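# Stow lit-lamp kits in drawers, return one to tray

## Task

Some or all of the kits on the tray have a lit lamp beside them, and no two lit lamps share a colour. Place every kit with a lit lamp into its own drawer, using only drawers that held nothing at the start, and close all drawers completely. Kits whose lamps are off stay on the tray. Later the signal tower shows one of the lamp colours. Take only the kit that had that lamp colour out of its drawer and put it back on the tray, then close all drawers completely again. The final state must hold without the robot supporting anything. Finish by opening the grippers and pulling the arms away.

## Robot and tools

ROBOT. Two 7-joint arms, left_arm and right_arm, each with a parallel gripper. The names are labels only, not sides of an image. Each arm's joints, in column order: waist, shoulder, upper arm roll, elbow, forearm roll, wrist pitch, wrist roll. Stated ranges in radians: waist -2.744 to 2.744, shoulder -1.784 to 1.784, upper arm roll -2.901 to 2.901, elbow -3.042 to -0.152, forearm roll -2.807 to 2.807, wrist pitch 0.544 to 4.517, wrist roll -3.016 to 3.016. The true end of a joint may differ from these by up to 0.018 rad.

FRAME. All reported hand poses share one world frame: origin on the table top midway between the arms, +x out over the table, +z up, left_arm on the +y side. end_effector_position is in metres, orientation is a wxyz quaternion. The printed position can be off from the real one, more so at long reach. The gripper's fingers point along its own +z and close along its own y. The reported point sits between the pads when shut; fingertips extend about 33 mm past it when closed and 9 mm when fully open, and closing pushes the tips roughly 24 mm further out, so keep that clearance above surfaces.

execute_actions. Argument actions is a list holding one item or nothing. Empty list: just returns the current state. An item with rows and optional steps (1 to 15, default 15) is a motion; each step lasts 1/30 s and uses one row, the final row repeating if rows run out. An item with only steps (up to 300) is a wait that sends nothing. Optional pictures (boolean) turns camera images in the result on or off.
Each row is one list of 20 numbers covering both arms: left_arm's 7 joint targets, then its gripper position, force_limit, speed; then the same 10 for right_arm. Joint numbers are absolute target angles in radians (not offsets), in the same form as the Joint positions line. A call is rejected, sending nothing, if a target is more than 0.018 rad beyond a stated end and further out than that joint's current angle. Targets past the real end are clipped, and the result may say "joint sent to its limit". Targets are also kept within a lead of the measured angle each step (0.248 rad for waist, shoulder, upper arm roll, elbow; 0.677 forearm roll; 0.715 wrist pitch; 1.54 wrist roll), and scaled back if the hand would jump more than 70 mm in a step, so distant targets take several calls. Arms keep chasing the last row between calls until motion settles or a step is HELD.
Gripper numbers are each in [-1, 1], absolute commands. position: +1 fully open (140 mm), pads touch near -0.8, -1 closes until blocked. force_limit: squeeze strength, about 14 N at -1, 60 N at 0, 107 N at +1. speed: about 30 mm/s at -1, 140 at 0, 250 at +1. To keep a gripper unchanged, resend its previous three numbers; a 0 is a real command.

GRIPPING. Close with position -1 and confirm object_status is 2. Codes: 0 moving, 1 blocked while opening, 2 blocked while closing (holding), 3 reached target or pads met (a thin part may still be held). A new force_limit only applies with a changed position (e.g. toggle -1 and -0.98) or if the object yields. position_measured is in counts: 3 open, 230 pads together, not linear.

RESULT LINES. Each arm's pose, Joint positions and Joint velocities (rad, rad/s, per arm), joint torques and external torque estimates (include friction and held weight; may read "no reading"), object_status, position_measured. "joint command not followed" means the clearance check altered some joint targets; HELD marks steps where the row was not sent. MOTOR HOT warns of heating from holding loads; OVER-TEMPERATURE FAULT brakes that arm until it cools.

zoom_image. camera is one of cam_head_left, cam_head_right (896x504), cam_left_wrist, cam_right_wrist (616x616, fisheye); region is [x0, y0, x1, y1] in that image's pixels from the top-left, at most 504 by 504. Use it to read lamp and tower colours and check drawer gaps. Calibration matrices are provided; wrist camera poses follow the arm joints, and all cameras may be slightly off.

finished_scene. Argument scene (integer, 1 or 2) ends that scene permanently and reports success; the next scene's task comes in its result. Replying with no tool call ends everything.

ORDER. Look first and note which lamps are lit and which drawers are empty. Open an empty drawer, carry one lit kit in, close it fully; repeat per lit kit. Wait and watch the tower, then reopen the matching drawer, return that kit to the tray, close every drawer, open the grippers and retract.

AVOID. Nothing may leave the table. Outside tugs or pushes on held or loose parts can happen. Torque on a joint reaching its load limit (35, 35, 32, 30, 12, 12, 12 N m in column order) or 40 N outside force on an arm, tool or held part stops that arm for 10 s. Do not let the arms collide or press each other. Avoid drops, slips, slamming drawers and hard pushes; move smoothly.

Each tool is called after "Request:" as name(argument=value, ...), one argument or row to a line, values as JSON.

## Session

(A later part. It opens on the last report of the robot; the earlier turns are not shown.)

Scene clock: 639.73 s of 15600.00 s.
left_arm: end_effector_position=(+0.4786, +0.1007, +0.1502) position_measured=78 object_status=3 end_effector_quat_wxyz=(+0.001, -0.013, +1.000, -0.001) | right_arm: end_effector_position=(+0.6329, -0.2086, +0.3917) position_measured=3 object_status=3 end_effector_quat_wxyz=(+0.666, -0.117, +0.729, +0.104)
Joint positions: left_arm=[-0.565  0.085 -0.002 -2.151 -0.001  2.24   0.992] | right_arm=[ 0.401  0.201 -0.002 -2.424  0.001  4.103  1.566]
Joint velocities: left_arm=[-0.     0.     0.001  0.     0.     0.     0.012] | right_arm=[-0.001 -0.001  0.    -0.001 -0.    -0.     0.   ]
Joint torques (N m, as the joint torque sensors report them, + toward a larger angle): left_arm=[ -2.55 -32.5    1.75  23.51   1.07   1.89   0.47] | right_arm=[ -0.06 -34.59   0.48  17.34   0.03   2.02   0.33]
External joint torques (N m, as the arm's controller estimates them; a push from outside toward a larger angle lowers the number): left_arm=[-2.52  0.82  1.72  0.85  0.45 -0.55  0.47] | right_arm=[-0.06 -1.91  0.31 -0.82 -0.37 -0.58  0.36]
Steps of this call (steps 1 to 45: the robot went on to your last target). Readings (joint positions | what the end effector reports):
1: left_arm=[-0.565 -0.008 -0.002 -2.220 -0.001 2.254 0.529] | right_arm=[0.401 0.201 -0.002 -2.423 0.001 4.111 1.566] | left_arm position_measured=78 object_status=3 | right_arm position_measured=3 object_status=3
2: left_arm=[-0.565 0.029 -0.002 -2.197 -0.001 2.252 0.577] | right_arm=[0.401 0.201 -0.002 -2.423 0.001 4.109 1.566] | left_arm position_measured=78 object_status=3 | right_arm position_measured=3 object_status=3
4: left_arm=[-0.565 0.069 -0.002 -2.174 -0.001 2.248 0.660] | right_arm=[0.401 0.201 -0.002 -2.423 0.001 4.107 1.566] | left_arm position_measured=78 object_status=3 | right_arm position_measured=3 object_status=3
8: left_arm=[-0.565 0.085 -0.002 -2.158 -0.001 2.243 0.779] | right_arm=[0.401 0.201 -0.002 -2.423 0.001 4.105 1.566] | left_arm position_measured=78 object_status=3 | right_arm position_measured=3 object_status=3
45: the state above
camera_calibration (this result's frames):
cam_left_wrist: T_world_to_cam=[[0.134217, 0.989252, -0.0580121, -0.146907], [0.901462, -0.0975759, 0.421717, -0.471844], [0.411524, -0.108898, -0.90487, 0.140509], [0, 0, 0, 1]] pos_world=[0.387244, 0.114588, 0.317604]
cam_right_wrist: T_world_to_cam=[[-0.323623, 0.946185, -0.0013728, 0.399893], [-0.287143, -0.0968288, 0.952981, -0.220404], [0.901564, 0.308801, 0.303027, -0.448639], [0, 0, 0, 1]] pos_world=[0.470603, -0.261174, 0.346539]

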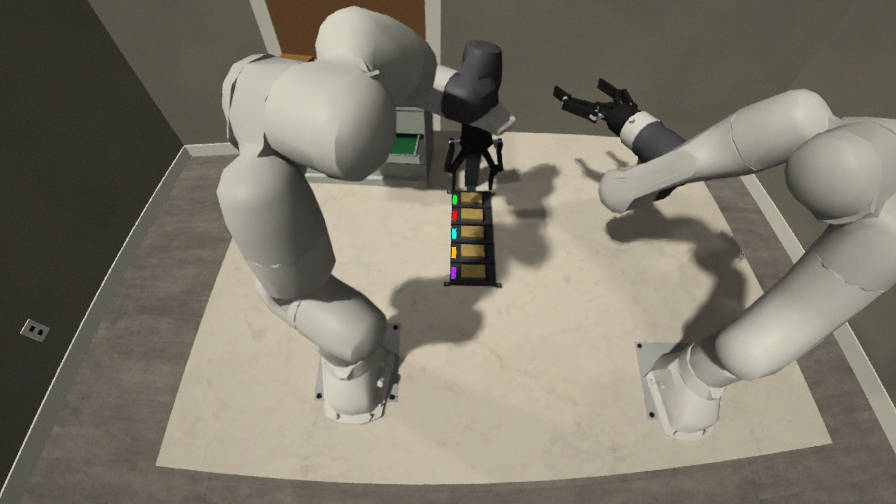

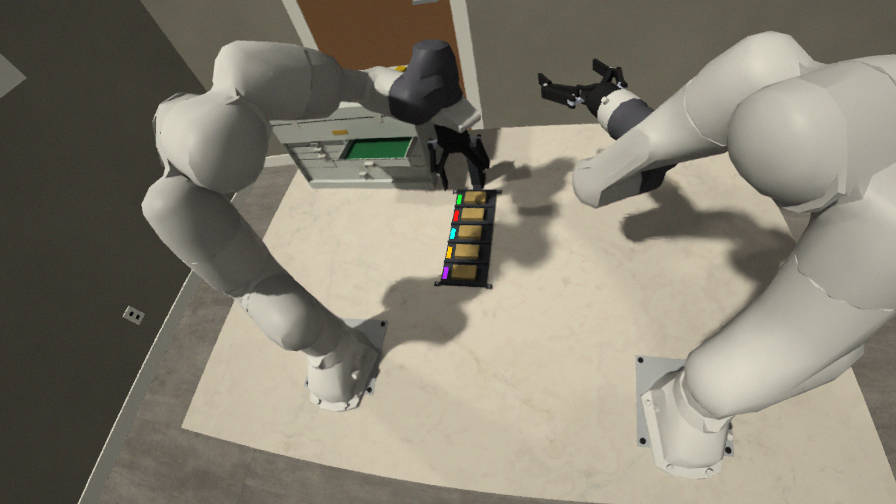

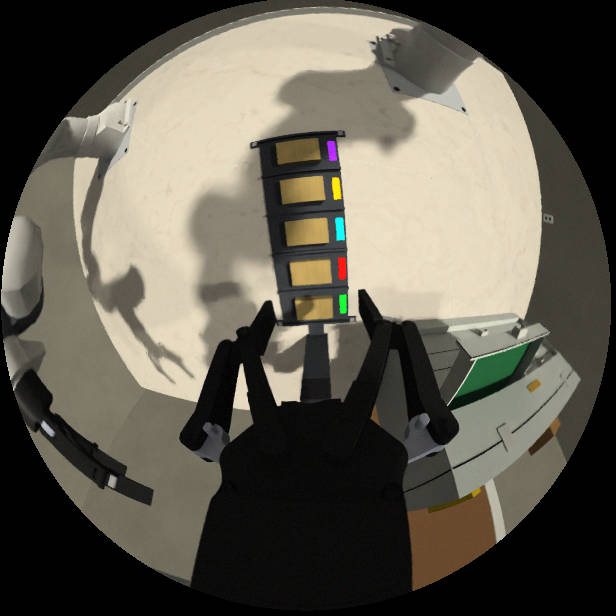

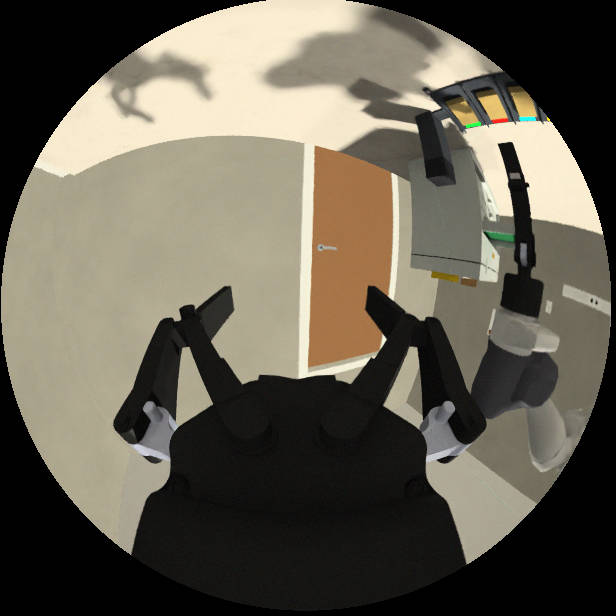

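Request:
execute_actions(
  actions=[
    {"rows":[[-0.575,0.1,0,-2.165,0,2.29,1.012,0.25,0,0,0.4,0.2,0,-2.425,0,4.1,1.571,1,0,1],[-0.58,0.115,0,-2.18,0,2.33,1.012,0.25,0,0,0.4,0.2,0,-2.425,0,4.1,1.571,1,0,1],[-0.584,0.13,0,-2.19,0,2.37,1.012,0.25,0,0,0.4,0.2,0,-2.425,0,4.1,1.571,1,0,1],[-0.584,0.145,0,-2.2,0,2.41,1.012,0.25,0,0,0.4,0.2,0,-2.425,0,4.1,1.571,1,0,1],[-0.584,0.16,0,-2.212,0,2.44,1.012,0.25,0,0,0.4,0.2,0,-2.425,0,4.1,1.571,1,0,1],[-0.584,0.172,0,-2.222,0,2.44,1.012,0.25,0,0,0.4,0.2,0,-2.425,0,4.1,1.571,1,0,1],[-0.584,0.184,0,-2.232,0,2.44,1.012,0.25,0,0,0.4,0.2,0,-2.425,0,4.1,1.571,1,0,1],[-0.584,0.194,0,-2.241,0,2.44,1.012,0.25,0,0,0.4,0.2,0,-2.425,0,4.1,1.571,1,0,1]],"steps":15},
  ],
  pictures=false,
)

Request:
execute_actions(
  actions=[
    {"steps":12},
  ],
)

Request:
zoom_image(
  camera="cam_left_wrist",
  region=[220, 200, 420, 360],
)

Scene clock: 677.07 s of 15600.00 s.
left_arm: end_effector_position=(+0.4613, +0.1024, +0.0670) position_measured=98 object_status=3 end_effector_quat_wxyz=(-0.008, +0.000, +1.000, +0.005) | right_arm: end_effector_position=(+0.6329, -0.2086, +0.3916) position_measured=3 object_status=3 end_effector_quat_wxyz=(+0.666, -0.117, +0.730, +0.104)
Joint positions: left_arm=[-0.581  0.196 -0.001 -2.242 -0.001  2.419  1.003] | right_arm=[ 0.401  0.201 -0.002 -2.424  0.001  4.103  1.566]
Joint velocities: left_arm=[-0.001 -0.004  0.001 -0.     0.     0.103  0.005] | right_arm=[ 0.     0.001  0.    -0.001 -0.001 -0.     0.   ]
Joint torques (N m, as the joint torque sensors report them, + toward a larger angle): left_arm=[ -2.88 -36.76   0.91  20.85   0.92   3.07   0.44] | right_arm=[ -0.29 -34.56   0.19  17.01   0.03   2.03   0.35]
External joint torques (N m, as the arm's controller estimates them; a push from outside toward a larger angle lowers the number): left_arm=[-2.9  -2.07  0.71  0.5   0.41  0.74  0.44] | right_arm=[-0.24 -1.97  0.06 -1.09 -0.38 -0.56  0.38]
Steps of this call (steps 1 to 15: the robot went on to your last target; steps 16 to 90: nothing new was sent; then 33.83 s passed at rest; steps 91 to 105: all 15 steps of this action). Readings (joint positions | what the end effector reports):
91: left_arm=[-0.567 0.086 -0.002 -2.153 -0.001 2.248 0.997] | right_arm=[0.401 0.201 -0.002 -2.424 0.001 4.103 1.566] | left_arm position_measured=78 object_status=0 | right_arm position_measured=3 object_status=3
92: left_arm=[-0.569 0.090 -0.001 -2.158 -0.001 2.262 0.998] | right_arm=[0.401 0.201 -0.002 -2.424 0.001 4.103 1.566] | left_arm position_measured=85 object_status=0 | right_arm position_measured=3 object_status=3
94: left_arm=[-0.575 0.109 -0.001 -2.174 -0.001 2.304 0.999] | right_arm=[0.401 0.201 -0.002 -2.424 0.001 4.103 1.566] | left_arm position_measured=97 object_status=0 | right_arm position_measured=3 object_status=3
98: left_arm=[-0.581 0.166 -0.001 -2.217 -0.001 2.377 1.001] | right_arm=[0.401 0.201 -0.002 -2.424 0.001 4.103 1.566] | left_arm position_measured=98 object_status=0 | right_arm position_measured=3 object_status=3
105: the state above

Scene clock: 677.47 s of 15600.00 s.
left_arm: end_effector_position=(+0.4654, +0.0998, +0.0685) position_measured=98 object_status=3 end_effector_quat_wxyz=(-0.002, +0.001, +1.000, +0.001) | right_arm: end_effector_position=(+0.6329, -0.2086, +0.3916) position_measured=3 object_status=3 end_effector_quat_wxyz=(+0.666, -0.117, +0.730, +0.104)
Joint positions: left_arm=[-0.581  0.196 -0.001 -2.242 -0.001  2.434  1.005] | right_arm=[ 0.401  0.201 -0.002 -2.424  0.001  4.103  1.566]
Joint velocities: left_arm=[-0.     0.001  0.    -0.001 -0.     0.01   0.001] | right_arm=[ 0.001  0.001 -0.001 -0.001  0.001  0.001 -0.002]
Joint torques (N m, as the joint torque sensors report them, + toward a larger angle): left_arm=[ -1.9  -35.59   0.88  20.42   0.91   3.1    0.41] | right_arm=[ -0.42 -34.75   0.28  17.57   0.04   1.98   0.32]
External joint torques (N m, as the arm's controller estimates them; a push from outside toward a larger angle lowers the number): left_arm=[-1.88 -0.79  0.73 -0.06  0.4   0.69  0.41] | right_arm=[-0.46 -2.13  0.07 -0.54 -0.36 -0.61  0.35]
Steps of this call (steps 1 to 12: the robot went on to your last target). Readings (joint positions | what the end effector reports):
1: left_arm=[-0.581 0.196 -0.001 -2.242 -0.001 2.422 1.004] | right_arm=[0.401 0.201 -0.002 -2.424 0.001 4.103 1.566] | left_arm position_measured=98 object_status=3 | right_arm position_measured=3 object_status=3
2: left_arm=[-0.581 0.196 -0.001 -2.242 -0.001 2.425 1.004] | right_arm=[0.401 0.201 -0.002 -2.424 0.001 4.103 1.566] | left_arm position_measured=98 object_status=3 | right_arm position_measured=3 object_status=3
4: left_arm=[-0.581 0.196 -0.001 -2.242 -0.001 2.428 1.004] | right_arm=[0.401 0.201 -0.002 -2.424 0.001 4.103 1.566] | left_arm position_measured=98 object_status=3 | right_arm position_measured=3 object_status=3
8: left_arm=[-0.581 0.196 -0.001 -2.242 -0.001 2.432 1.005] | right_arm=[0.401 0.201 -0.002 -2.424 0.001 4.103 1.566] | left_arm position_measured=98 object_status=3 | right_arm position_measured=3 object_status=3
12: the state above
camera_calibration (this result's frames):
cam_left_wrist: T_world_to_cam=[[0.160048, 0.985579, -0.0549497, -0.160839], [0.901111, -0.123153, 0.415731, -0.422478], [0.402969, -0.116053, -0.907826, 0.0767875], [0, 0, 0, 1]] pos_world=[0.375499, 0.115402, 0.236509]
cam_right_wrist: T_world_to_cam=[[-0.323694, 0.946161, -0.00134968, 0.399869], [-0.286961, -0.0968137, 0.953038, -0.220467], [0.901596, 0.30888, 0.302849, -0.448544], [0, 0, 0, 1]] pos_world=[0.470575, -0.261139, 0.346494]

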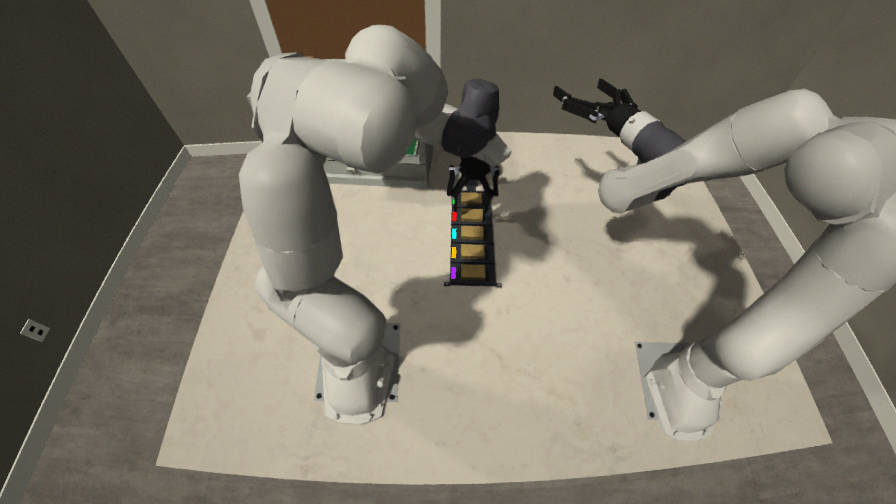

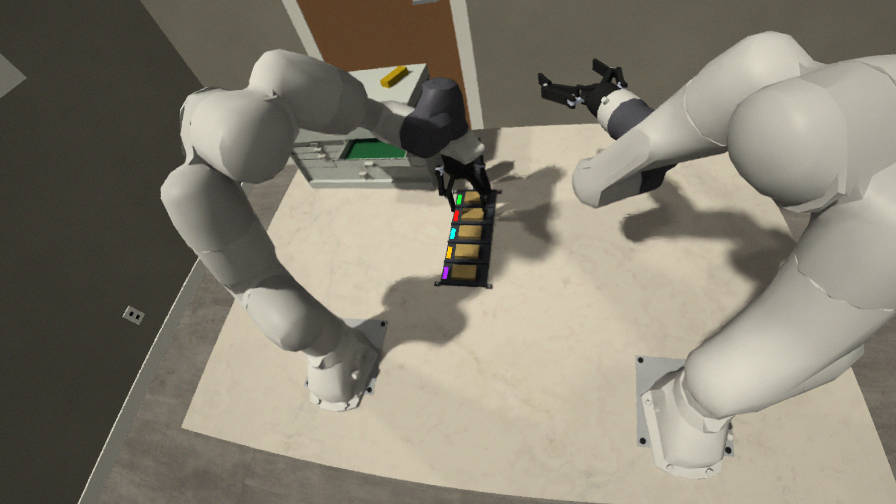

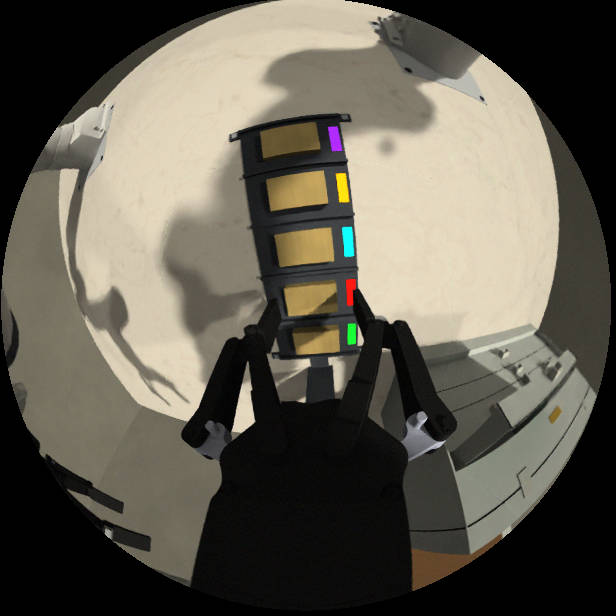

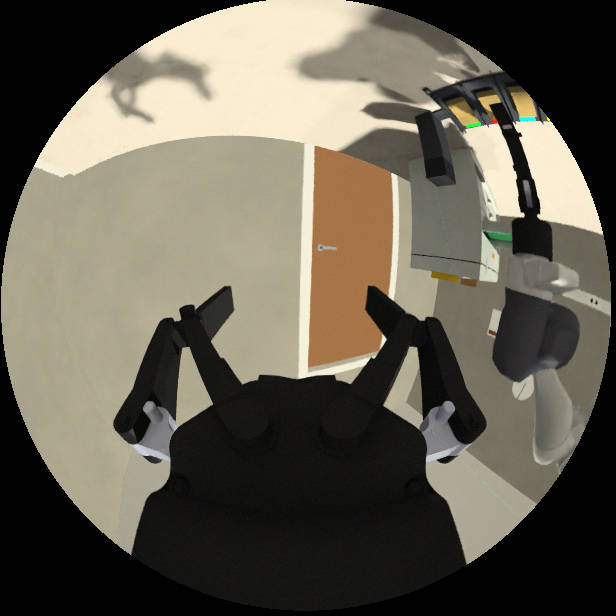

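Region (220, 200, 420, 360) of cam_left_wrist's 616x616 image, scaled by 2.520, with more detail than that image has; it fills the top 403 rows of this view, and the rest is white.

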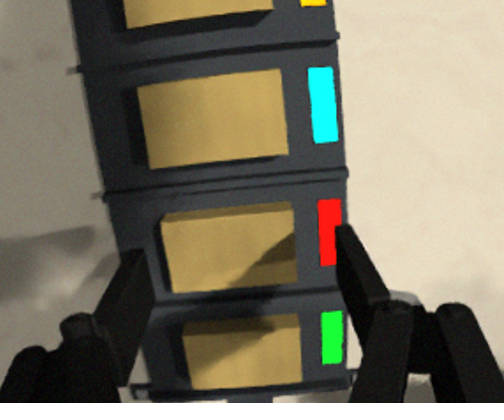

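Request:
execute_actions(
  actions=[
    {"rows":[[-0.593,0.2,0,-2.24,0,2.46,1.005,0.25,0,0,0.4,0.2,0,-2.425,0,4.1,1.571,1,0,1],[-0.593,0.208,0,-2.24,0,2.48,1.005,0.25,0,0,0.4,0.2,0,-2.425,0,4.1,1.571,1,0,1],[-0.593,0.218,0,-2.239,0,2.5,1.005,0.25,0,0,0.4,0.2,0,-2.425,0,4.1,1.571,1,0,1],[-0.593,0.228,0,-2.239,0,2.505,1.005,0.25,0,0,0.4,0.2,0,-2.425,0,4.1,1.571,1,0,1],[-0.593,0.238,0,-2.238,0,2.505,1.005,0.25,0,0,0.4,0.2,0,-2.425,0,4.1,1.571,1,0,1],[-0.593,0.247,0,-2.238,0,2.505,1.005,0.25,0,0,0.4,0.2,0,-2.425,0,4.1,1.571,1,0,1],[-0.593,0.255,0,-2.238,0,2.505,1.005,0.25,0,0,0.4,0.2,0,-2.425,0,4.1,1.571,1,0,1],[-0.593,0.26,0,-2.238,0,2.505,1.005,0.25,0,0,0.4,0.2,0,-2.425,0,4.1,1.571,1,0,1]],"steps":15},
  ],
  pictures=false,
)

Request:
execute_actions(
  actions=[
    {"steps":8},
  ],
)

Request:
zoom_image(
  camera="cam_left_wrist",
  region=[220, 200, 420, 360],
)

Request:
zoom_image(
  camera="cam_right_wrist",
  region=[420, 60, 560, 160],
)

Scene clock: 700.97 s of 15600.00 s.
left_arm: end_effector_position=(+0.4663, +0.0938, +0.0409) position_measured=98 object_status=3 end_effector_quat_wxyz=(-0.001, +0.005, +1.000, +0.000) | right_arm: end_effector_position=(+0.6329, -0.2086, +0.3916) position_measured=3 object_status=3 end_effector_quat_wxyz=(+0.666, -0.117, +0.730, +0.104)
Joint positions: left_arm=[-0.59   0.259 -0.    -2.239 -0.001  2.496  1.005] | right_arm=[ 0.401  0.201 -0.002 -2.424  0.001  4.103  1.566]
Joint velocities: left_arm=[ 0.001 -0.001  0.001 -0.001  0.     0.029  0.001] | right_arm=[-0.003 -0.001 -0.001 -0.001  0.001  0.001  0.   ]
Joint torques (N m, as the joint torque sensors report them, + toward a larger angle): left_arm=[ -2.78 -35.34   0.45  20.24   0.83   3.17   0.03] | right_arm=[ -0.38 -34.83   0.42  17.35   0.07   2.07   0.3 ]
External joint torques (N m, as the arm's controller estimates them; a push from outside toward a larger angle lowers the number): left_arm=[-2.86  0.97  0.15  0.38  0.35  0.74  0.03] | right_arm=[-0.18 -2.13  0.42 -0.81 -0.37 -0.53  0.33]
Steps of this call (steps 1 to 30: the robot went on to your last target; steps 31 to 90: nothing new was sent; then 20.00 s passed at rest; steps 91 to 105: all 15 steps of this action). Readings (joint positions | what the end effector reports):
91: left_arm=[-0.583 0.196 -0.000 -2.242 -0.001 2.439 1.005] | right_arm=[0.401 0.201 -0.002 -2.424 0.001 4.103 1.566] | left_arm position_measured=98 object_status=3 | right_arm position_measured=3 object_status=3
92: left_arm=[-0.585 0.198 -0.000 -2.242 -0.001 2.445 1.005] | right_arm=[0.401 0.201 -0.002 -2.424 0.001 4.103 1.566] | left_arm position_measured=98 object_status=3 | right_arm position_measured=3 object_status=3
94: left_arm=[-0.588 0.208 -0.000 -2.239 -0.001 2.463 1.005] | right_arm=[0.401 0.201 -0.002 -2.424 0.001 4.103 1.566] | left_arm position_measured=98 object_status=3 | right_arm position_measured=3 object_status=3
98: left_arm=[-0.590 0.242 -0.000 -2.238 -0.001 2.484 1.005] | right_arm=[0.401 0.201 -0.002 -2.424 0.001 4.103 1.566] | left_arm position_measured=98 object_status=3 | right_arm position_measured=3 object_status=3
105: the state above

Scene clock: 701.23 s of 15600.00 s.
left_arm: end_effector_position=(+0.4673, +0.0931, +0.0412) position_measured=98 object_status=3 end_effector_quat_wxyz=(+0.001, +0.005, +1.000, -0.001) | right_arm: end_effector_position=(+0.6329, -0.2086, +0.3916) position_measured=3 object_status=3 end_effector_quat_wxyz=(+0.666, -0.117, +0.730, +0.104)
Joint positions: left_arm=[-0.59   0.259 -0.    -2.239 -0.001  2.5    1.005] | right_arm=[ 0.401  0.201 -0.002 -2.424  0.001  4.103  1.566]
Joint velocities: left_arm=[-0.     0.    -0.001  0.001 -0.001  0.006 -0.002] | right_arm=[ 0.    -0.    -0.001 -0.001 -0.001  0.001  0.   ]
Joint torques (N m, as the joint torque sensors report them, + toward a larger angle): left_arm=[ -1.61 -35.55   0.91  19.87   0.91   3.16   0.08] | right_arm=[ -0.14 -34.68   0.55  16.81   0.04   2.04   0.38]
External joint torques (N m, as the arm's controller estimates them; a push from outside toward a larger angle lowers the number): left_arm=[-1.65  0.67  0.64 -0.03  0.43  0.7   0.08] | right_arm=[-0.18 -2.05  0.34 -1.32 -0.35 -0.56  0.41]
Steps of this call (steps 1 to 8: the robot went on to your last target). Readings (joint positions | what the end effector reports):
1: left_arm=[-0.590 0.259 -0.000 -2.239 -0.001 2.497 1.005] | right_arm=[0.401 0.201 -0.002 -2.424 0.001 4.103 1.566] | left_arm position_measured=98 object_status=3 | right_arm position_measured=3 object_status=3
2: left_arm=[-0.590 0.259 -0.000 -2.239 -0.001 2.498 1.005] | right_arm=[0.401 0.201 -0.002 -2.424 0.001 4.103 1.566] | left_arm position_measured=98 object_status=3 | right_arm position_measured=3 object_status=3
4: left_arm=[-0.590 0.259 -0.000 -2.239 -0.001 2.499 1.005] | right_arm=[0.401 0.201 -0.002 -2.424 0.001 4.103 1.566] | left_arm position_measured=98 object_status=3 | right_arm position_measured=3 object_status=3
8: the state above
camera_calibration (this result's frames):
cam_left_wrist: T_world_to_cam=[[0.169055, 0.983951, -0.0570977, -0.160098], [0.897945, -0.129877, 0.420508, -0.411795], [0.406343, -0.12236, -0.905491, 0.0494347], [0, 0, 0, 1]] pos_world=[0.376747, 0.110095, 0.208784]
cam_right_wrist: T_world_to_cam=[[-0.323725, 0.94615, -0.00133635, 0.399858], [-0.286886, -0.0968117, 0.95306, -0.220493], [0.901609, 0.308913, 0.302778, -0.448504], [0, 0, 0, 1]] pos_world=[0.470563, -0.261123, 0.346474]

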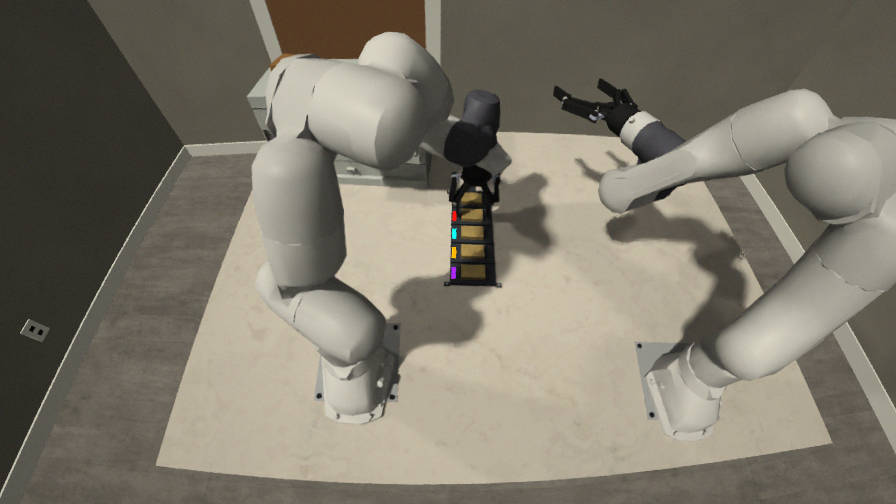

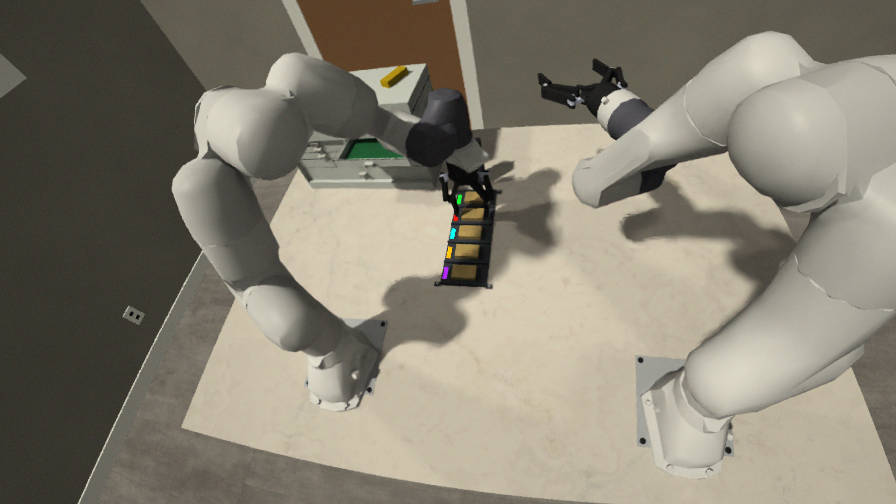

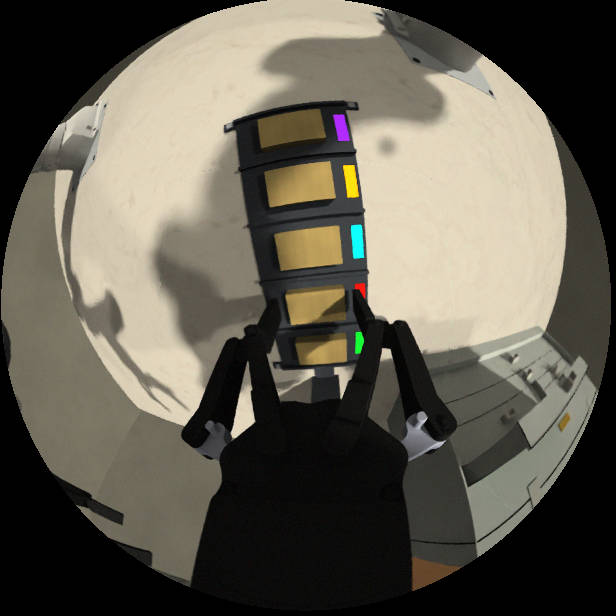

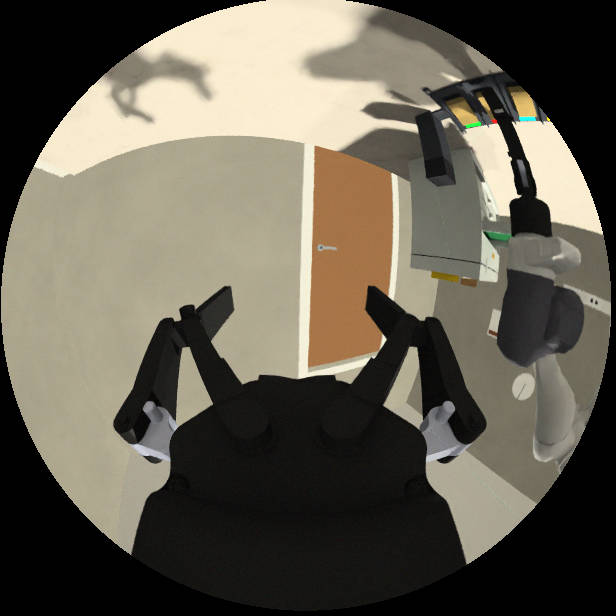

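Region (220, 200, 420, 360) of cam_left_wrist's 616x616 image, scaled by 2.520, with more detail than that image has; it fills the top 403 rows of this view, and the rest is white.

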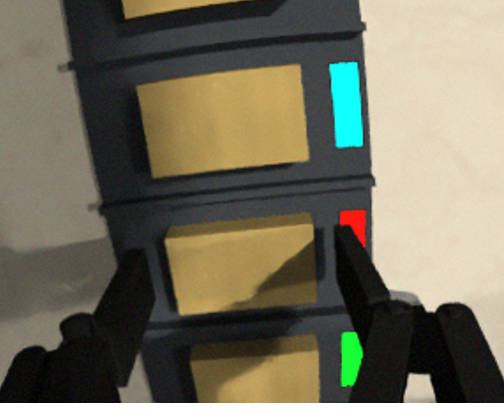

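Region (420, 60, 560, 160) of cam_right_wrist's 616x616 image, scaled by 3.600, with more detail than that image has; it fills the top 360 rows of this view, and the rest is white.

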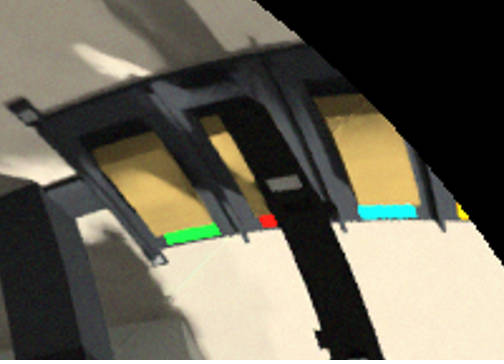

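Request:
execute_actions(
  actions=[
    {"rows":[[-0.593,0.268,0,-2.238,0,2.518,1.005,0.25,0,0,0.4,0.2,0,-2.425,0,4.1,1.571,1,0,1],[-0.593,0.275,0,-2.238,0,2.52,1.005,0.25,0,0,0.4,0.2,0,-2.425,0,4.1,1.571,1,0,1],[-0.593,0.275,0,-2.238,0,2.52,1.005,0.25,0,0,0.4,0.2,0,-2.425,0,4.1,1.571,1,0,1],[-0.593,0.275,0,-2.238,0,2.52,1.005,0.25,0,0,0.4,0.2,0,-2.425,0,4.1,1.571,1,0,1],[-0.593,0.275,0,-2.238,0,2.52,1.005,0.25,0,0,0.4,0.2,0,-2.425,0,4.1,1.571,1,0,1],[-0.593,0.275,0,-2.238,0,2.52,1.005,0.25,0,0,0.4,0.2,0,-2.425,0,4.1,1.571,1,0,1],[-0.593,0.275,0,-2.238,0,2.52,1.005,0.25,0,0,0.4,0.2,0,-2.425,0,4.1,1.571,1,0,1],[-0.593,0.275,0,-2.238,0,2.52,1.005,-1,0,-0.4,0.4,0.2,0,-2.425,0,4.1,1.571,1,0,1]],"steps":15},
  ],
  pictures=false,
)

Request:
execute_actions(
  actions=[
    {"steps":8},
  ],
  pictures=false,
)

Scene clock: 722.03 s of 15600.00 s.
left_arm: end_effector_position=(+0.4685, +0.0923, +0.0356) position_measured=133 object_status=0 end_effector_quat_wxyz=(+0.002, +0.005, +1.000, -0.001) | right_arm: end_effector_position=(+0.6329, -0.2086, +0.3916) position_measured=3 object_status=3 end_effector_quat_wxyz=(+0.666, -0.117, +0.730, +0.104)
Joint positions: left_arm=[-0.59   0.273 -0.    -2.238 -0.001  2.515  1.005] | right_arm=[ 0.401  0.201 -0.002 -2.424  0.001  4.103  1.566]
Joint velocities: left_arm=[-0.002  0.002 -0.001  0.     0.001  0.003 -0.001] | right_arm=[ 0.001  0.     0.    -0.001  0.001  0.    -0.002]
Joint torques (N m, as the joint torque sensors report them, + toward a larger angle): left_arm=[ -2.49 -34.79   1.4   19.26   0.92   3.3    0.11] | right_arm=[  0.03 -34.9    0.34  17.21  -0.01   2.04   0.35]
External joint torques (N m, as the arm's controller estimates them; a push from outside toward a larger angle lowers the number): left_arm=[-2.33  0.91  1.31  0.03  0.45  0.87  0.11] | right_arm=[-0.02 -2.23  0.12 -0.93 -0.41 -0.56  0.38]
Steps of this call (steps 1 to 15: the robot went on to your last target; steps 16 to 90: nothing new was sent; then 17.30 s passed at rest; steps 91 to 105: all 15 steps of this action). Readings (joint positions | what the end effector reports):
91: left_arm=[-0.590 0.260 -0.000 -2.239 -0.001 2.503 1.005] | right_arm=[0.401 0.201 -0.002 -2.424 0.001 4.103 1.566] | left_arm position_measured=98 object_status=3 | right_arm position_measured=3 object_status=3
92: left_arm=[-0.590 0.263 -0.000 -2.238 -0.001 2.506 1.005] | right_arm=[0.401 0.201 -0.002 -2.424 0.001 4.103 1.566] | left_arm position_measured=98 object_status=3 | right_arm position_measured=3 object_status=3
94: left_arm=[-0.590 0.269 -0.000 -2.238 -0.001 2.509 1.005] | right_arm=[0.401 0.201 -0.002 -2.424 0.001 4.103 1.566] | left_arm position_measured=98 object_status=3 | right_arm position_measured=3 object_status=3
98: left_arm=[-0.590 0.273 -0.000 -2.238 -0.001 2.512 1.005] | right_arm=[0.401 0.201 -0.002 -2.424 0.001 4.103 1.566] | left_arm position_measured=98 object_status=0 | right_arm position_measured=3 object_status=3
105: the state above

Scene clock: 722.30 s of 15600.00 s.
left_arm: end_effector_position=(+0.4685, +0.0923, +0.0356) position_measured=133 object_status=2 end_effector_quat_wxyz=(+0.002, +0.005, +1.000, -0.001) | right_arm: end_effector_position=(+0.6329, -0.2086, +0.3915) position_measured=3 object_status=3 end_effector_quat_wxyz=(+0.666, -0.117, +0.730, +0.104)
Joint positions: left_arm=[-0.59   0.273 -0.    -2.238 -0.001  2.515  1.005] | right_arm=[ 0.401  0.201 -0.002 -2.424  0.001  4.103  1.566]
Joint velocities: left_arm=[ 0.001  0.001 -0.002  0.     0.    -0.     0.001] | right_arm=[-0.    -0.001 -0.     0.    -0.    -0.001  0.   ]
Joint torques (N m, as the joint torque sensors report them, + toward a larger angle): left_arm=[ -2.31 -34.63   0.38  18.6    0.77   3.45   0.09] | right_arm=[ -0.31 -34.52   0.35  17.14  -0.02   2.01   0.33]
External joint torques (N m, as the arm's controller estimates them; a push from outside toward a larger angle lowers the number): left_arm=[-2.28  1.72  0.16 -0.99  0.3   1.02  0.09] | right_arm=[-0.3  -1.82  0.18 -1.03 -0.43 -0.58  0.36]
Steps of this call (steps 1 to 8: the robot went on to your last target). Readings (joint positions | what the end effector reports):
1: left_arm=[-0.590 0.273 -0.000 -2.238 -0.001 2.515 1.005] | right_arm=[0.401 0.201 -0.002 -2.424 0.001 4.103 1.566] | left_arm position_measured=133 object_status=0 | right_arm position_measured=3 object_status=3
2: left_arm=[-0.590 0.273 -0.000 -2.238 -0.001 2.515 1.005] | right_arm=[0.401 0.201 -0.002 -2.424 0.001 4.103 1.566] | left_arm position_measured=133 object_status=0 | right_arm position_measured=3 object_status=3
4: left_arm=[-0.590 0.273 -0.000 -2.238 -0.001 2.515 1.005] | right_arm=[0.401 0.201 -0.002 -2.424 0.001 4.103 1.566] | left_arm position_measured=133 object_status=0 | right_arm position_measured=3 object_status=3
8: the state above

Request:
execute_actions(
  actions=[
    {"rows":[[-0.593,0.265,0,-2.238,0,2.49,1.005,-1,0,-0.4,0.4,0.2,0,-2.425,0,4.1,1.571,1,0,1],[-0.593,0.25,0,-2.238,0,2.46,1.005,-1,0,-0.4,0.4,0.2,0,-2.425,0,4.1,1.571,1,0,1],[-0.593,0.23,0,-2.235,0,2.42,1.005,-1,0,-0.4,0.4,0.2,0,-2.425,0,4.1,1.571,1,0,1],[-0.593,0.205,0,-2.23,0,2.37,1.005,-1,0,-0.4,0.4,0.2,0,-2.425,0,4.1,1.571,1,0,1],[-0.593,0.18,0,-2.22,0,2.32,1.005,-1,0,-0.4,0.4,0.2,0,-2.425,0,4.1,1.571,1,0,1],[-0.593,0.15,0,-2.205,0,2.27,1.005,-1,0,-0.4,0.4,0.2,0,-2.425,0,4.1,1.571,1,0,1],[-0.593,0.12,0,-2.19,0,2.22,1.005,-1,0,-0.4,0.4,0.2,0,-2.425,0,4.1,1.571,1,0,1],[-0.593,0.09,0,-2.17,0,2.17,1.05,-1,0,-0.4,0.4,0.2,0,-2.425,0,4.1,1.571,1,0,1],[-0.593,0.065,0,-2.145,0,2.12,1.1,-1,0,-0.4,0.4,0.2,0,-2.425,0,4.1,1.571,1,0,1],[-0.593,0.04,0,-2.115,0,2.07,1.15,-1,0,-0.4,0.4,0.2,0,-2.425,0,4.1,1.571,1,0,1],[-0.593,0.02,0,-2.085,0,2.02,1.2,-1,0,-0.4,0.4,0.2,0,-2.425,0,4.1,1.571,1,0,1],[-0.593,0.0,0,-2.05,0,1.97,1.25,-1,0,-0.4,0.4,0.2,0,-2.425,0,4.1,1.571,1,0,1],[-0.593,-0.02,0,-2.01,0,1.93,1.3,-1,0,-0.4,0.4,0.2,0,-2.425,0,4.1,1.571,1,0,1],[-0.593,-0.035,0,-1.975,0,1.9,1.35,-1,0,-0.4,0.4,0.2,0,-2.425,0,4.1,1.571,1,0,1],[-0.593,-0.047,0,-1.941,0,1.892,1.4,-1,0,-0.4,0.4,0.2,0,-2.425,0,4.1,1.571,1,0,1]],"steps":15},
  ],
  pictures=false,
)

Request:
execute_actions(
  actions=[
    {"rows":[[-0.593,-0.047,0,-1.941,0,1.892,1.45,-1,0,-0.4,0.4,0.2,0,-2.425,0,4.1,1.571,1,0,1],[-0.58,-0.047,0,-1.941,0,1.892,1.5,-1,0,-0.4,0.4,0.2,0,-2.425,0,4.1,1.571,1,0,1],[-0.55,-0.047,0,-1.941,0,1.892,1.55,-1,0,-0.4,0.4,0.2,0,-2.425,0,4.1,1.571,1,0,1],[-0.51,-0.047,0,-1.941,0,1.892,1.58,-1,0,-0.4,0.4,0.2,0,-2.425,0,4.1,1.571,1,0,1],[-0.465,-0.047,0,-1.941,0,1.892,1.58,-1,0,-0.4,0.4,0.2,0,-2.425,0,4.1,1.571,1,0,1],[-0.42,-0.047,0,-1.941,0,1.892,1.58,-1,0,-0.4,0.4,0.2,0,-2.425,0,4.1,1.571,1,0,1],[-0.375,-0.047,0,-1.941,0,1.892,1.58,-1,0,-0.4,0.4,0.2,0,-2.425,0,4.1,1.571,1,0,1],[-0.33,-0.047,0,-1.941,0,1.892,1.58,-1,0,-0.4,0.4,0.2,0,-2.425,0,4.1,1.571,1,0,1],[-0.285,-0.047,0,-1.941,0,1.892,1.58,-1,0,-0.4,0.4,0.2,0,-2.425,0,4.1,1.571,1,0,1],[-0.24,-0.047,0,-1.941,0,1.892,1.58,-1,0,-0.4,0.4,0.2,0,-2.425,0,4.1,1.571,1,0,1],[-0.195,-0.047,0,-1.941,0,1.892,1.58,-1,0,-0.4,0.4,0.2,0,-2.425,0,4.1,1.571,1,0,1],[-0.15,-0.047,0,-1.941,0,1.892,1.58,-1,0,-0.4,0.4,0.2,0,-2.425,0,4.1,1.571,1,0,1],[-0.11,-0.047,0,-1.941,0,1.892,1.58,-1,0,-0.4,0.4,0.2,0,-2.425,0,4.1,1.571,1,0,1],[-0.075,-0.047,0,-1.941,0,1.892,1.58,-1,0,-0.4,0.4,0.2,0,-2.425,0,4.1,1.571,1,0,1],[-0.05,-0.047,0,-1.941,0,1.892,1.58,-1,0,-0.4,0.4,0.2,0,-2.425,0,4.1,1.571,1,0,1]],"steps":15},
  ],
  pictures=false,
)

Request:
execute_actions(
  actions=[
    {"steps":15},
  ],
)

Scene clock: 777.17 s of 15600.00 s.
left_arm: end_effector_position=(+0.4848, +0.0816, +0.2475) position_measured=133 object_status=2 end_effector_quat_wxyz=(+0.021, +0.074, +0.997, -0.012) | right_arm: end_effector_position=(+0.6329, -0.2086, +0.3915) position_measured=3 object_status=3 end_effector_quat_wxyz=(+0.666, -0.117, +0.730, +0.104)
Joint positions: left_arm=[-0.59  -0.006 -0.    -2.015 -0.001  2.057  1.143] | right_arm=[ 0.401  0.201 -0.002 -2.424  0.001  4.103  1.566]
Joint velocities: left_arm=[-0.    -0.55   0.     1.009  0.001 -0.942  0.827] | right_arm=[-0.001  0.001  0.     0.001 -0.001 -0.    -0.001]
Joint torques (N m, as the joint torque sensors report them, + toward a larger angle): left_arm=[ -1.38 -29.51   0.37  19.68   1.21   1.04   0.61] | right_arm=[ -0.37 -34.25   0.09  17.07  -0.04   2.06   0.32]
External joint torques (N m, as the arm's controller estimates them; a push from outside toward a larger angle lowers the number): left_arm=[-1.42 -3.    0.34  1.91  0.48 -0.58  0.62] | right_arm=[-0.35 -1.69 -0.07 -1.03 -0.44 -0.53  0.34]
Steps of this call (steps 1 to 15: the robot went on to your last target; steps 16 to 90: nothing new was sent; then 51.37 s passed at rest; steps 91 to 105: all 15 steps of this action). Readings (joint positions | what the end effector reports):
91: left_arm=[-0.590 0.272 -0.000 -2.238 -0.001 2.512 1.005] | right_arm=[0.401 0.201 -0.002 -2.424 0.001 4.103 1.566] | left_arm position_measured=133 object_status=2 | right_arm position_measured=3 object_status=3
92: left_arm=[-0.590 0.268 -0.000 -2.239 -0.001 2.503 1.005] | right_arm=[0.401 0.201 -0.002 -2.424 0.001 4.103 1.566] | left_arm position_measured=133 object_status=2 | right_arm position_measured=3 object_status=3
94: left_arm=[-0.590 0.249 -0.000 -2.239 -0.001 2.468 1.005] | right_arm=[0.401 0.201 -0.002 -2.424 0.001 4.103 1.566] | left_arm position_measured=133 object_status=2 | right_arm position_measured=3 object_status=3
98: left_arm=[-0.590 0.162 -0.000 -2.210 -0.001 2.339 1.009] | right_arm=[0.401 0.201 -0.002 -2.424 0.001 4.103 1.566] | left_arm position_measured=133 object_status=2 | right_arm position_measured=3 object_status=3
105: the state above

Scene clock: 777.67 s of 15600.00 s.
left_arm: end_effector_position=(+0.5540, +0.2950, +0.2917) position_measured=133 object_status=2 end_effector_quat_wxyz=(+0.010, +0.025, +1.000, -0.002) | right_arm: end_effector_position=(+0.6329, -0.2085, +0.3915) position_measured=3 object_status=3 end_effector_quat_wxyz=(+0.666, -0.117, +0.730, +0.104)
Joint positions: left_arm=[-0.184 -0.046 -0.004 -1.94  -0.001  1.914  1.448] | right_arm=[ 0.401  0.201 -0.002 -2.424  0.001  4.103  1.566]
Joint velocities: left_arm=[ 1.091  0.004  0.08  -0.001 -0.001 -0.064  0.28 ] | right_arm=[ 0.     0.001 -0.001 -0.001 -0.     0.    -0.001]
Joint torques (N m, as the joint torque sensors report them, + toward a larger angle): left_arm=[ -2.93 -32.47  -2.63  24.     1.15   1.98   0.58] | right_arm=[ -0.4  -34.54   0.23  17.16   0.03   2.05   0.36]
External joint torques (N m, as the arm's controller estimates them; a push from outside toward a larger angle lowers the number): left_arm=[ 1.48 -0.43  0.72 -0.32  0.39 -0.36  0.58] | right_arm=[-0.39 -1.89  0.06 -1.   -0.37 -0.54  0.39]
Steps of this call (steps 1 to 15: all 15 steps of this action). Readings (joint positions | what the end effector reports):
1: left_arm=[-0.590 -0.024 -0.000 -1.986 -0.001 2.030 1.173] | right_arm=[0.401 0.201 -0.002 -2.424 0.001 4.103 1.566] | left_arm position_measured=133 object_status=2 | right_arm position_measured=3 object_status=3
2: left_arm=[-0.589 -0.039 -0.001 -1.965 -0.001 2.008 1.206] | right_arm=[0.401 0.201 -0.002 -2.424 0.001 4.103 1.566] | left_arm position_measured=133 object_status=2 | right_arm position_measured=3 object_status=3
4: left_arm=[-0.567 -0.055 -0.007 -1.943 -0.001 1.974 1.275] | right_arm=[0.401 0.201 -0.002 -2.424 0.001 4.103 1.566] | left_arm position_measured=133 object_status=2 | right_arm position_measured=3 object_status=3
8: left_arm=[-0.447 -0.052 -0.010 -1.939 -0.001 1.937 1.368] | right_arm=[0.401 0.201 -0.002 -2.424 0.001 4.103 1.566] | left_arm position_measured=133 object_status=2 | right_arm position_measured=3 object_status=3
15: the state above

Scene clock: 778.17 s of 15600.00 s.
left_arm: end_effector_position=(+0.5562, +0.3733, +0.2899) position_measured=133 object_status=2 end_effector_quat_wxyz=(+0.001, +0.005, +1.000, -0.000) | right_arm: end_effector_position=(+0.6329, -0.2085, +0.3915) position_measured=3 object_status=3 end_effector_quat_wxyz=(+0.666, -0.117, +0.730, +0.104)
Joint positions: left_arm=[-0.048 -0.046  0.003 -1.941 -0.     1.896  1.549] | right_arm=[ 0.401  0.201 -0.002 -2.424  0.001  4.103  1.566]
Joint velocities: left_arm=[ 0.    -0.001 -0.001 -0.     0.    -0.006  0.081] | right_arm=[ 0.001  0.002 -0.    -0.001 -0.    -0.001  0.001]
Joint torques (N m, as the joint torque sensors report them, + toward a larger angle): left_arm=[ -1.53 -30.97  -1.3   23.54   1.1    2.13   0.53] | right_arm=[  0.02 -34.38   0.29  17.32   0.03   2.05   0.3 ]
External joint torques (N m, as the arm's controller estimates them; a push from outside toward a larger angle lowers the number): left_arm=[-1.67 -0.31 -1.35 -0.85  0.32 -0.3   0.53] | right_arm=[ 0.04 -1.92  0.14 -0.72 -0.38 -0.52  0.33]
Steps of this call (steps 1 to 15: the robot went on to your last target). Readings (joint positions | what the end effector reports):
1: left_arm=[-0.145 -0.046 -0.003 -1.940 -0.001 1.911 1.460] | right_arm=[0.401 0.201 -0.002 -2.424 0.001 4.103 1.566] | left_arm position_measured=133 object_status=2 | right_arm position_measured=3 object_status=3
2: left_arm=[-0.111 -0.046 0.000 -1.940 -0.001 1.909 1.472] | right_arm=[0.401 0.201 -0.002 -2.424 0.001 4.103 1.566] | left_arm position_measured=133 object_status=2 | right_arm position_measured=3 object_status=3
4: left_arm=[-0.068 -0.046 0.009 -1.941 -0.000 1.904 1.492] | right_arm=[0.401 0.201 -0.002 -2.424 0.001 4.103 1.566] | left_arm position_measured=133 object_status=2 | right_arm position_measured=3 object_status=3
8: left_arm=[-0.048 -0.046 0.010 -1.941 -0.000 1.899 1.521] | right_arm=[0.401 0.201 -0.002 -2.424 0.001 4.103 1.566] | left_arm position_measured=133 object_status=2 | right_arm position_measured=3 object_status=3
15: the state above
camera_calibration (this result's frames):
cam_left_wrist: T_world_to_cam=[[0.1684, 0.984127, -0.0560021, -0.436607], [0.89802, -0.129743, 0.42039, -0.559844], [0.406451, -0.121085, -0.905614, 0.272238], [0, 0, 0, 1]] pos_world=[0.465624, 0.390004, 0.457445]
cam_right_wrist: T_world_to_cam=[[-0.323759, 0.946139, -0.00131909, 0.399844], [-0.286803, -0.0968122, 0.953085, -0.220523], [0.901623, 0.308948, 0.302699, -0.44846], [0, 0, 0, 1]] pos_world=[0.470548, -0.261106, 0.346453]

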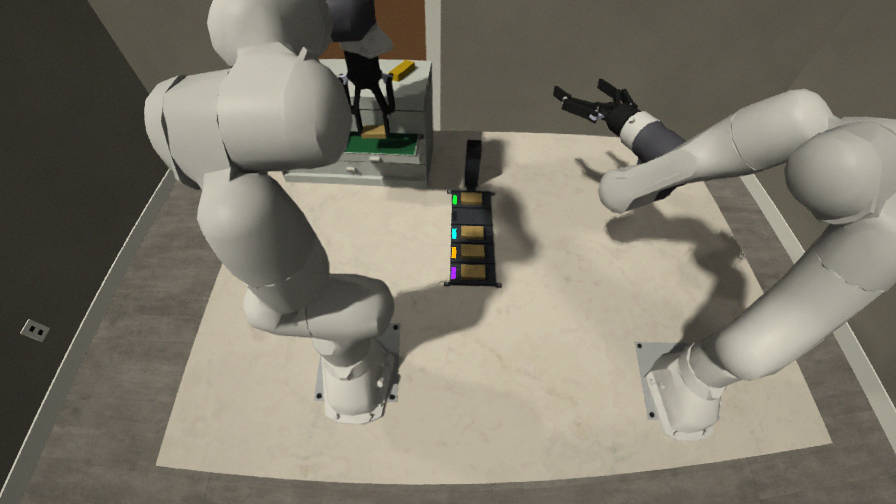

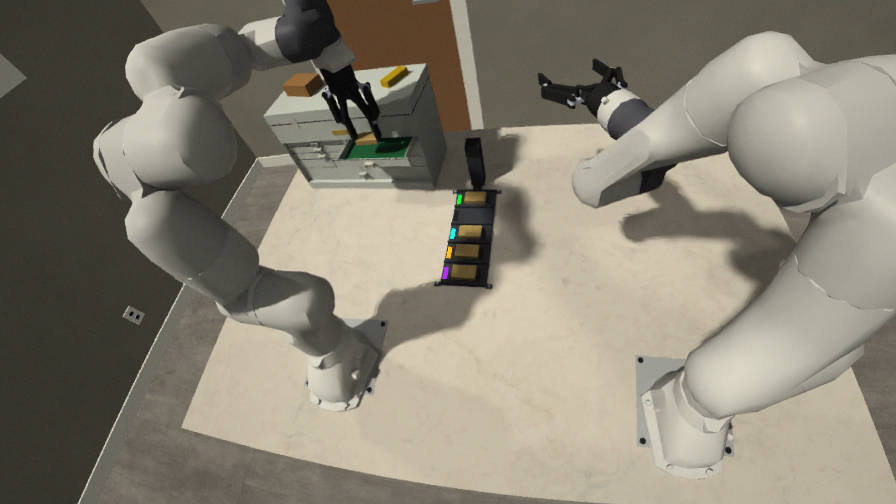

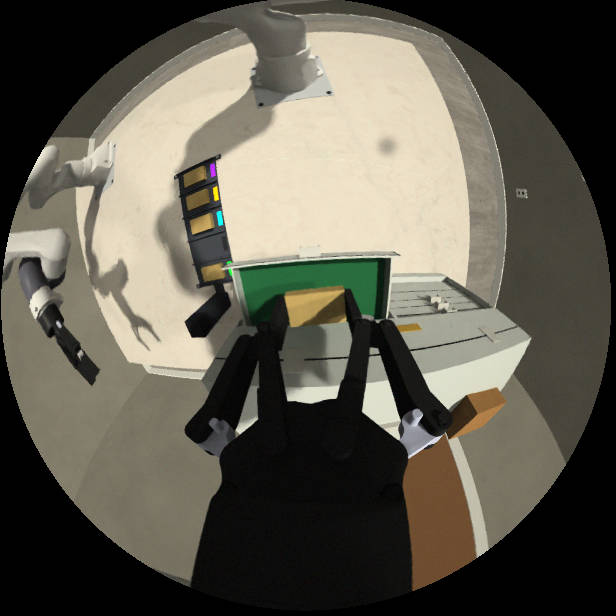

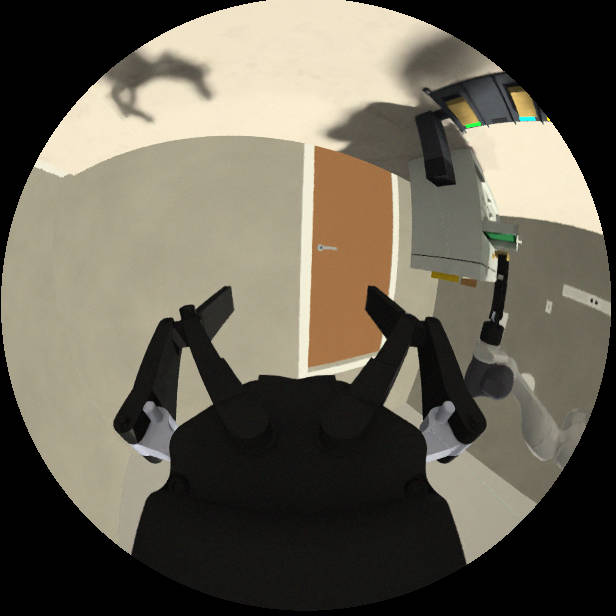

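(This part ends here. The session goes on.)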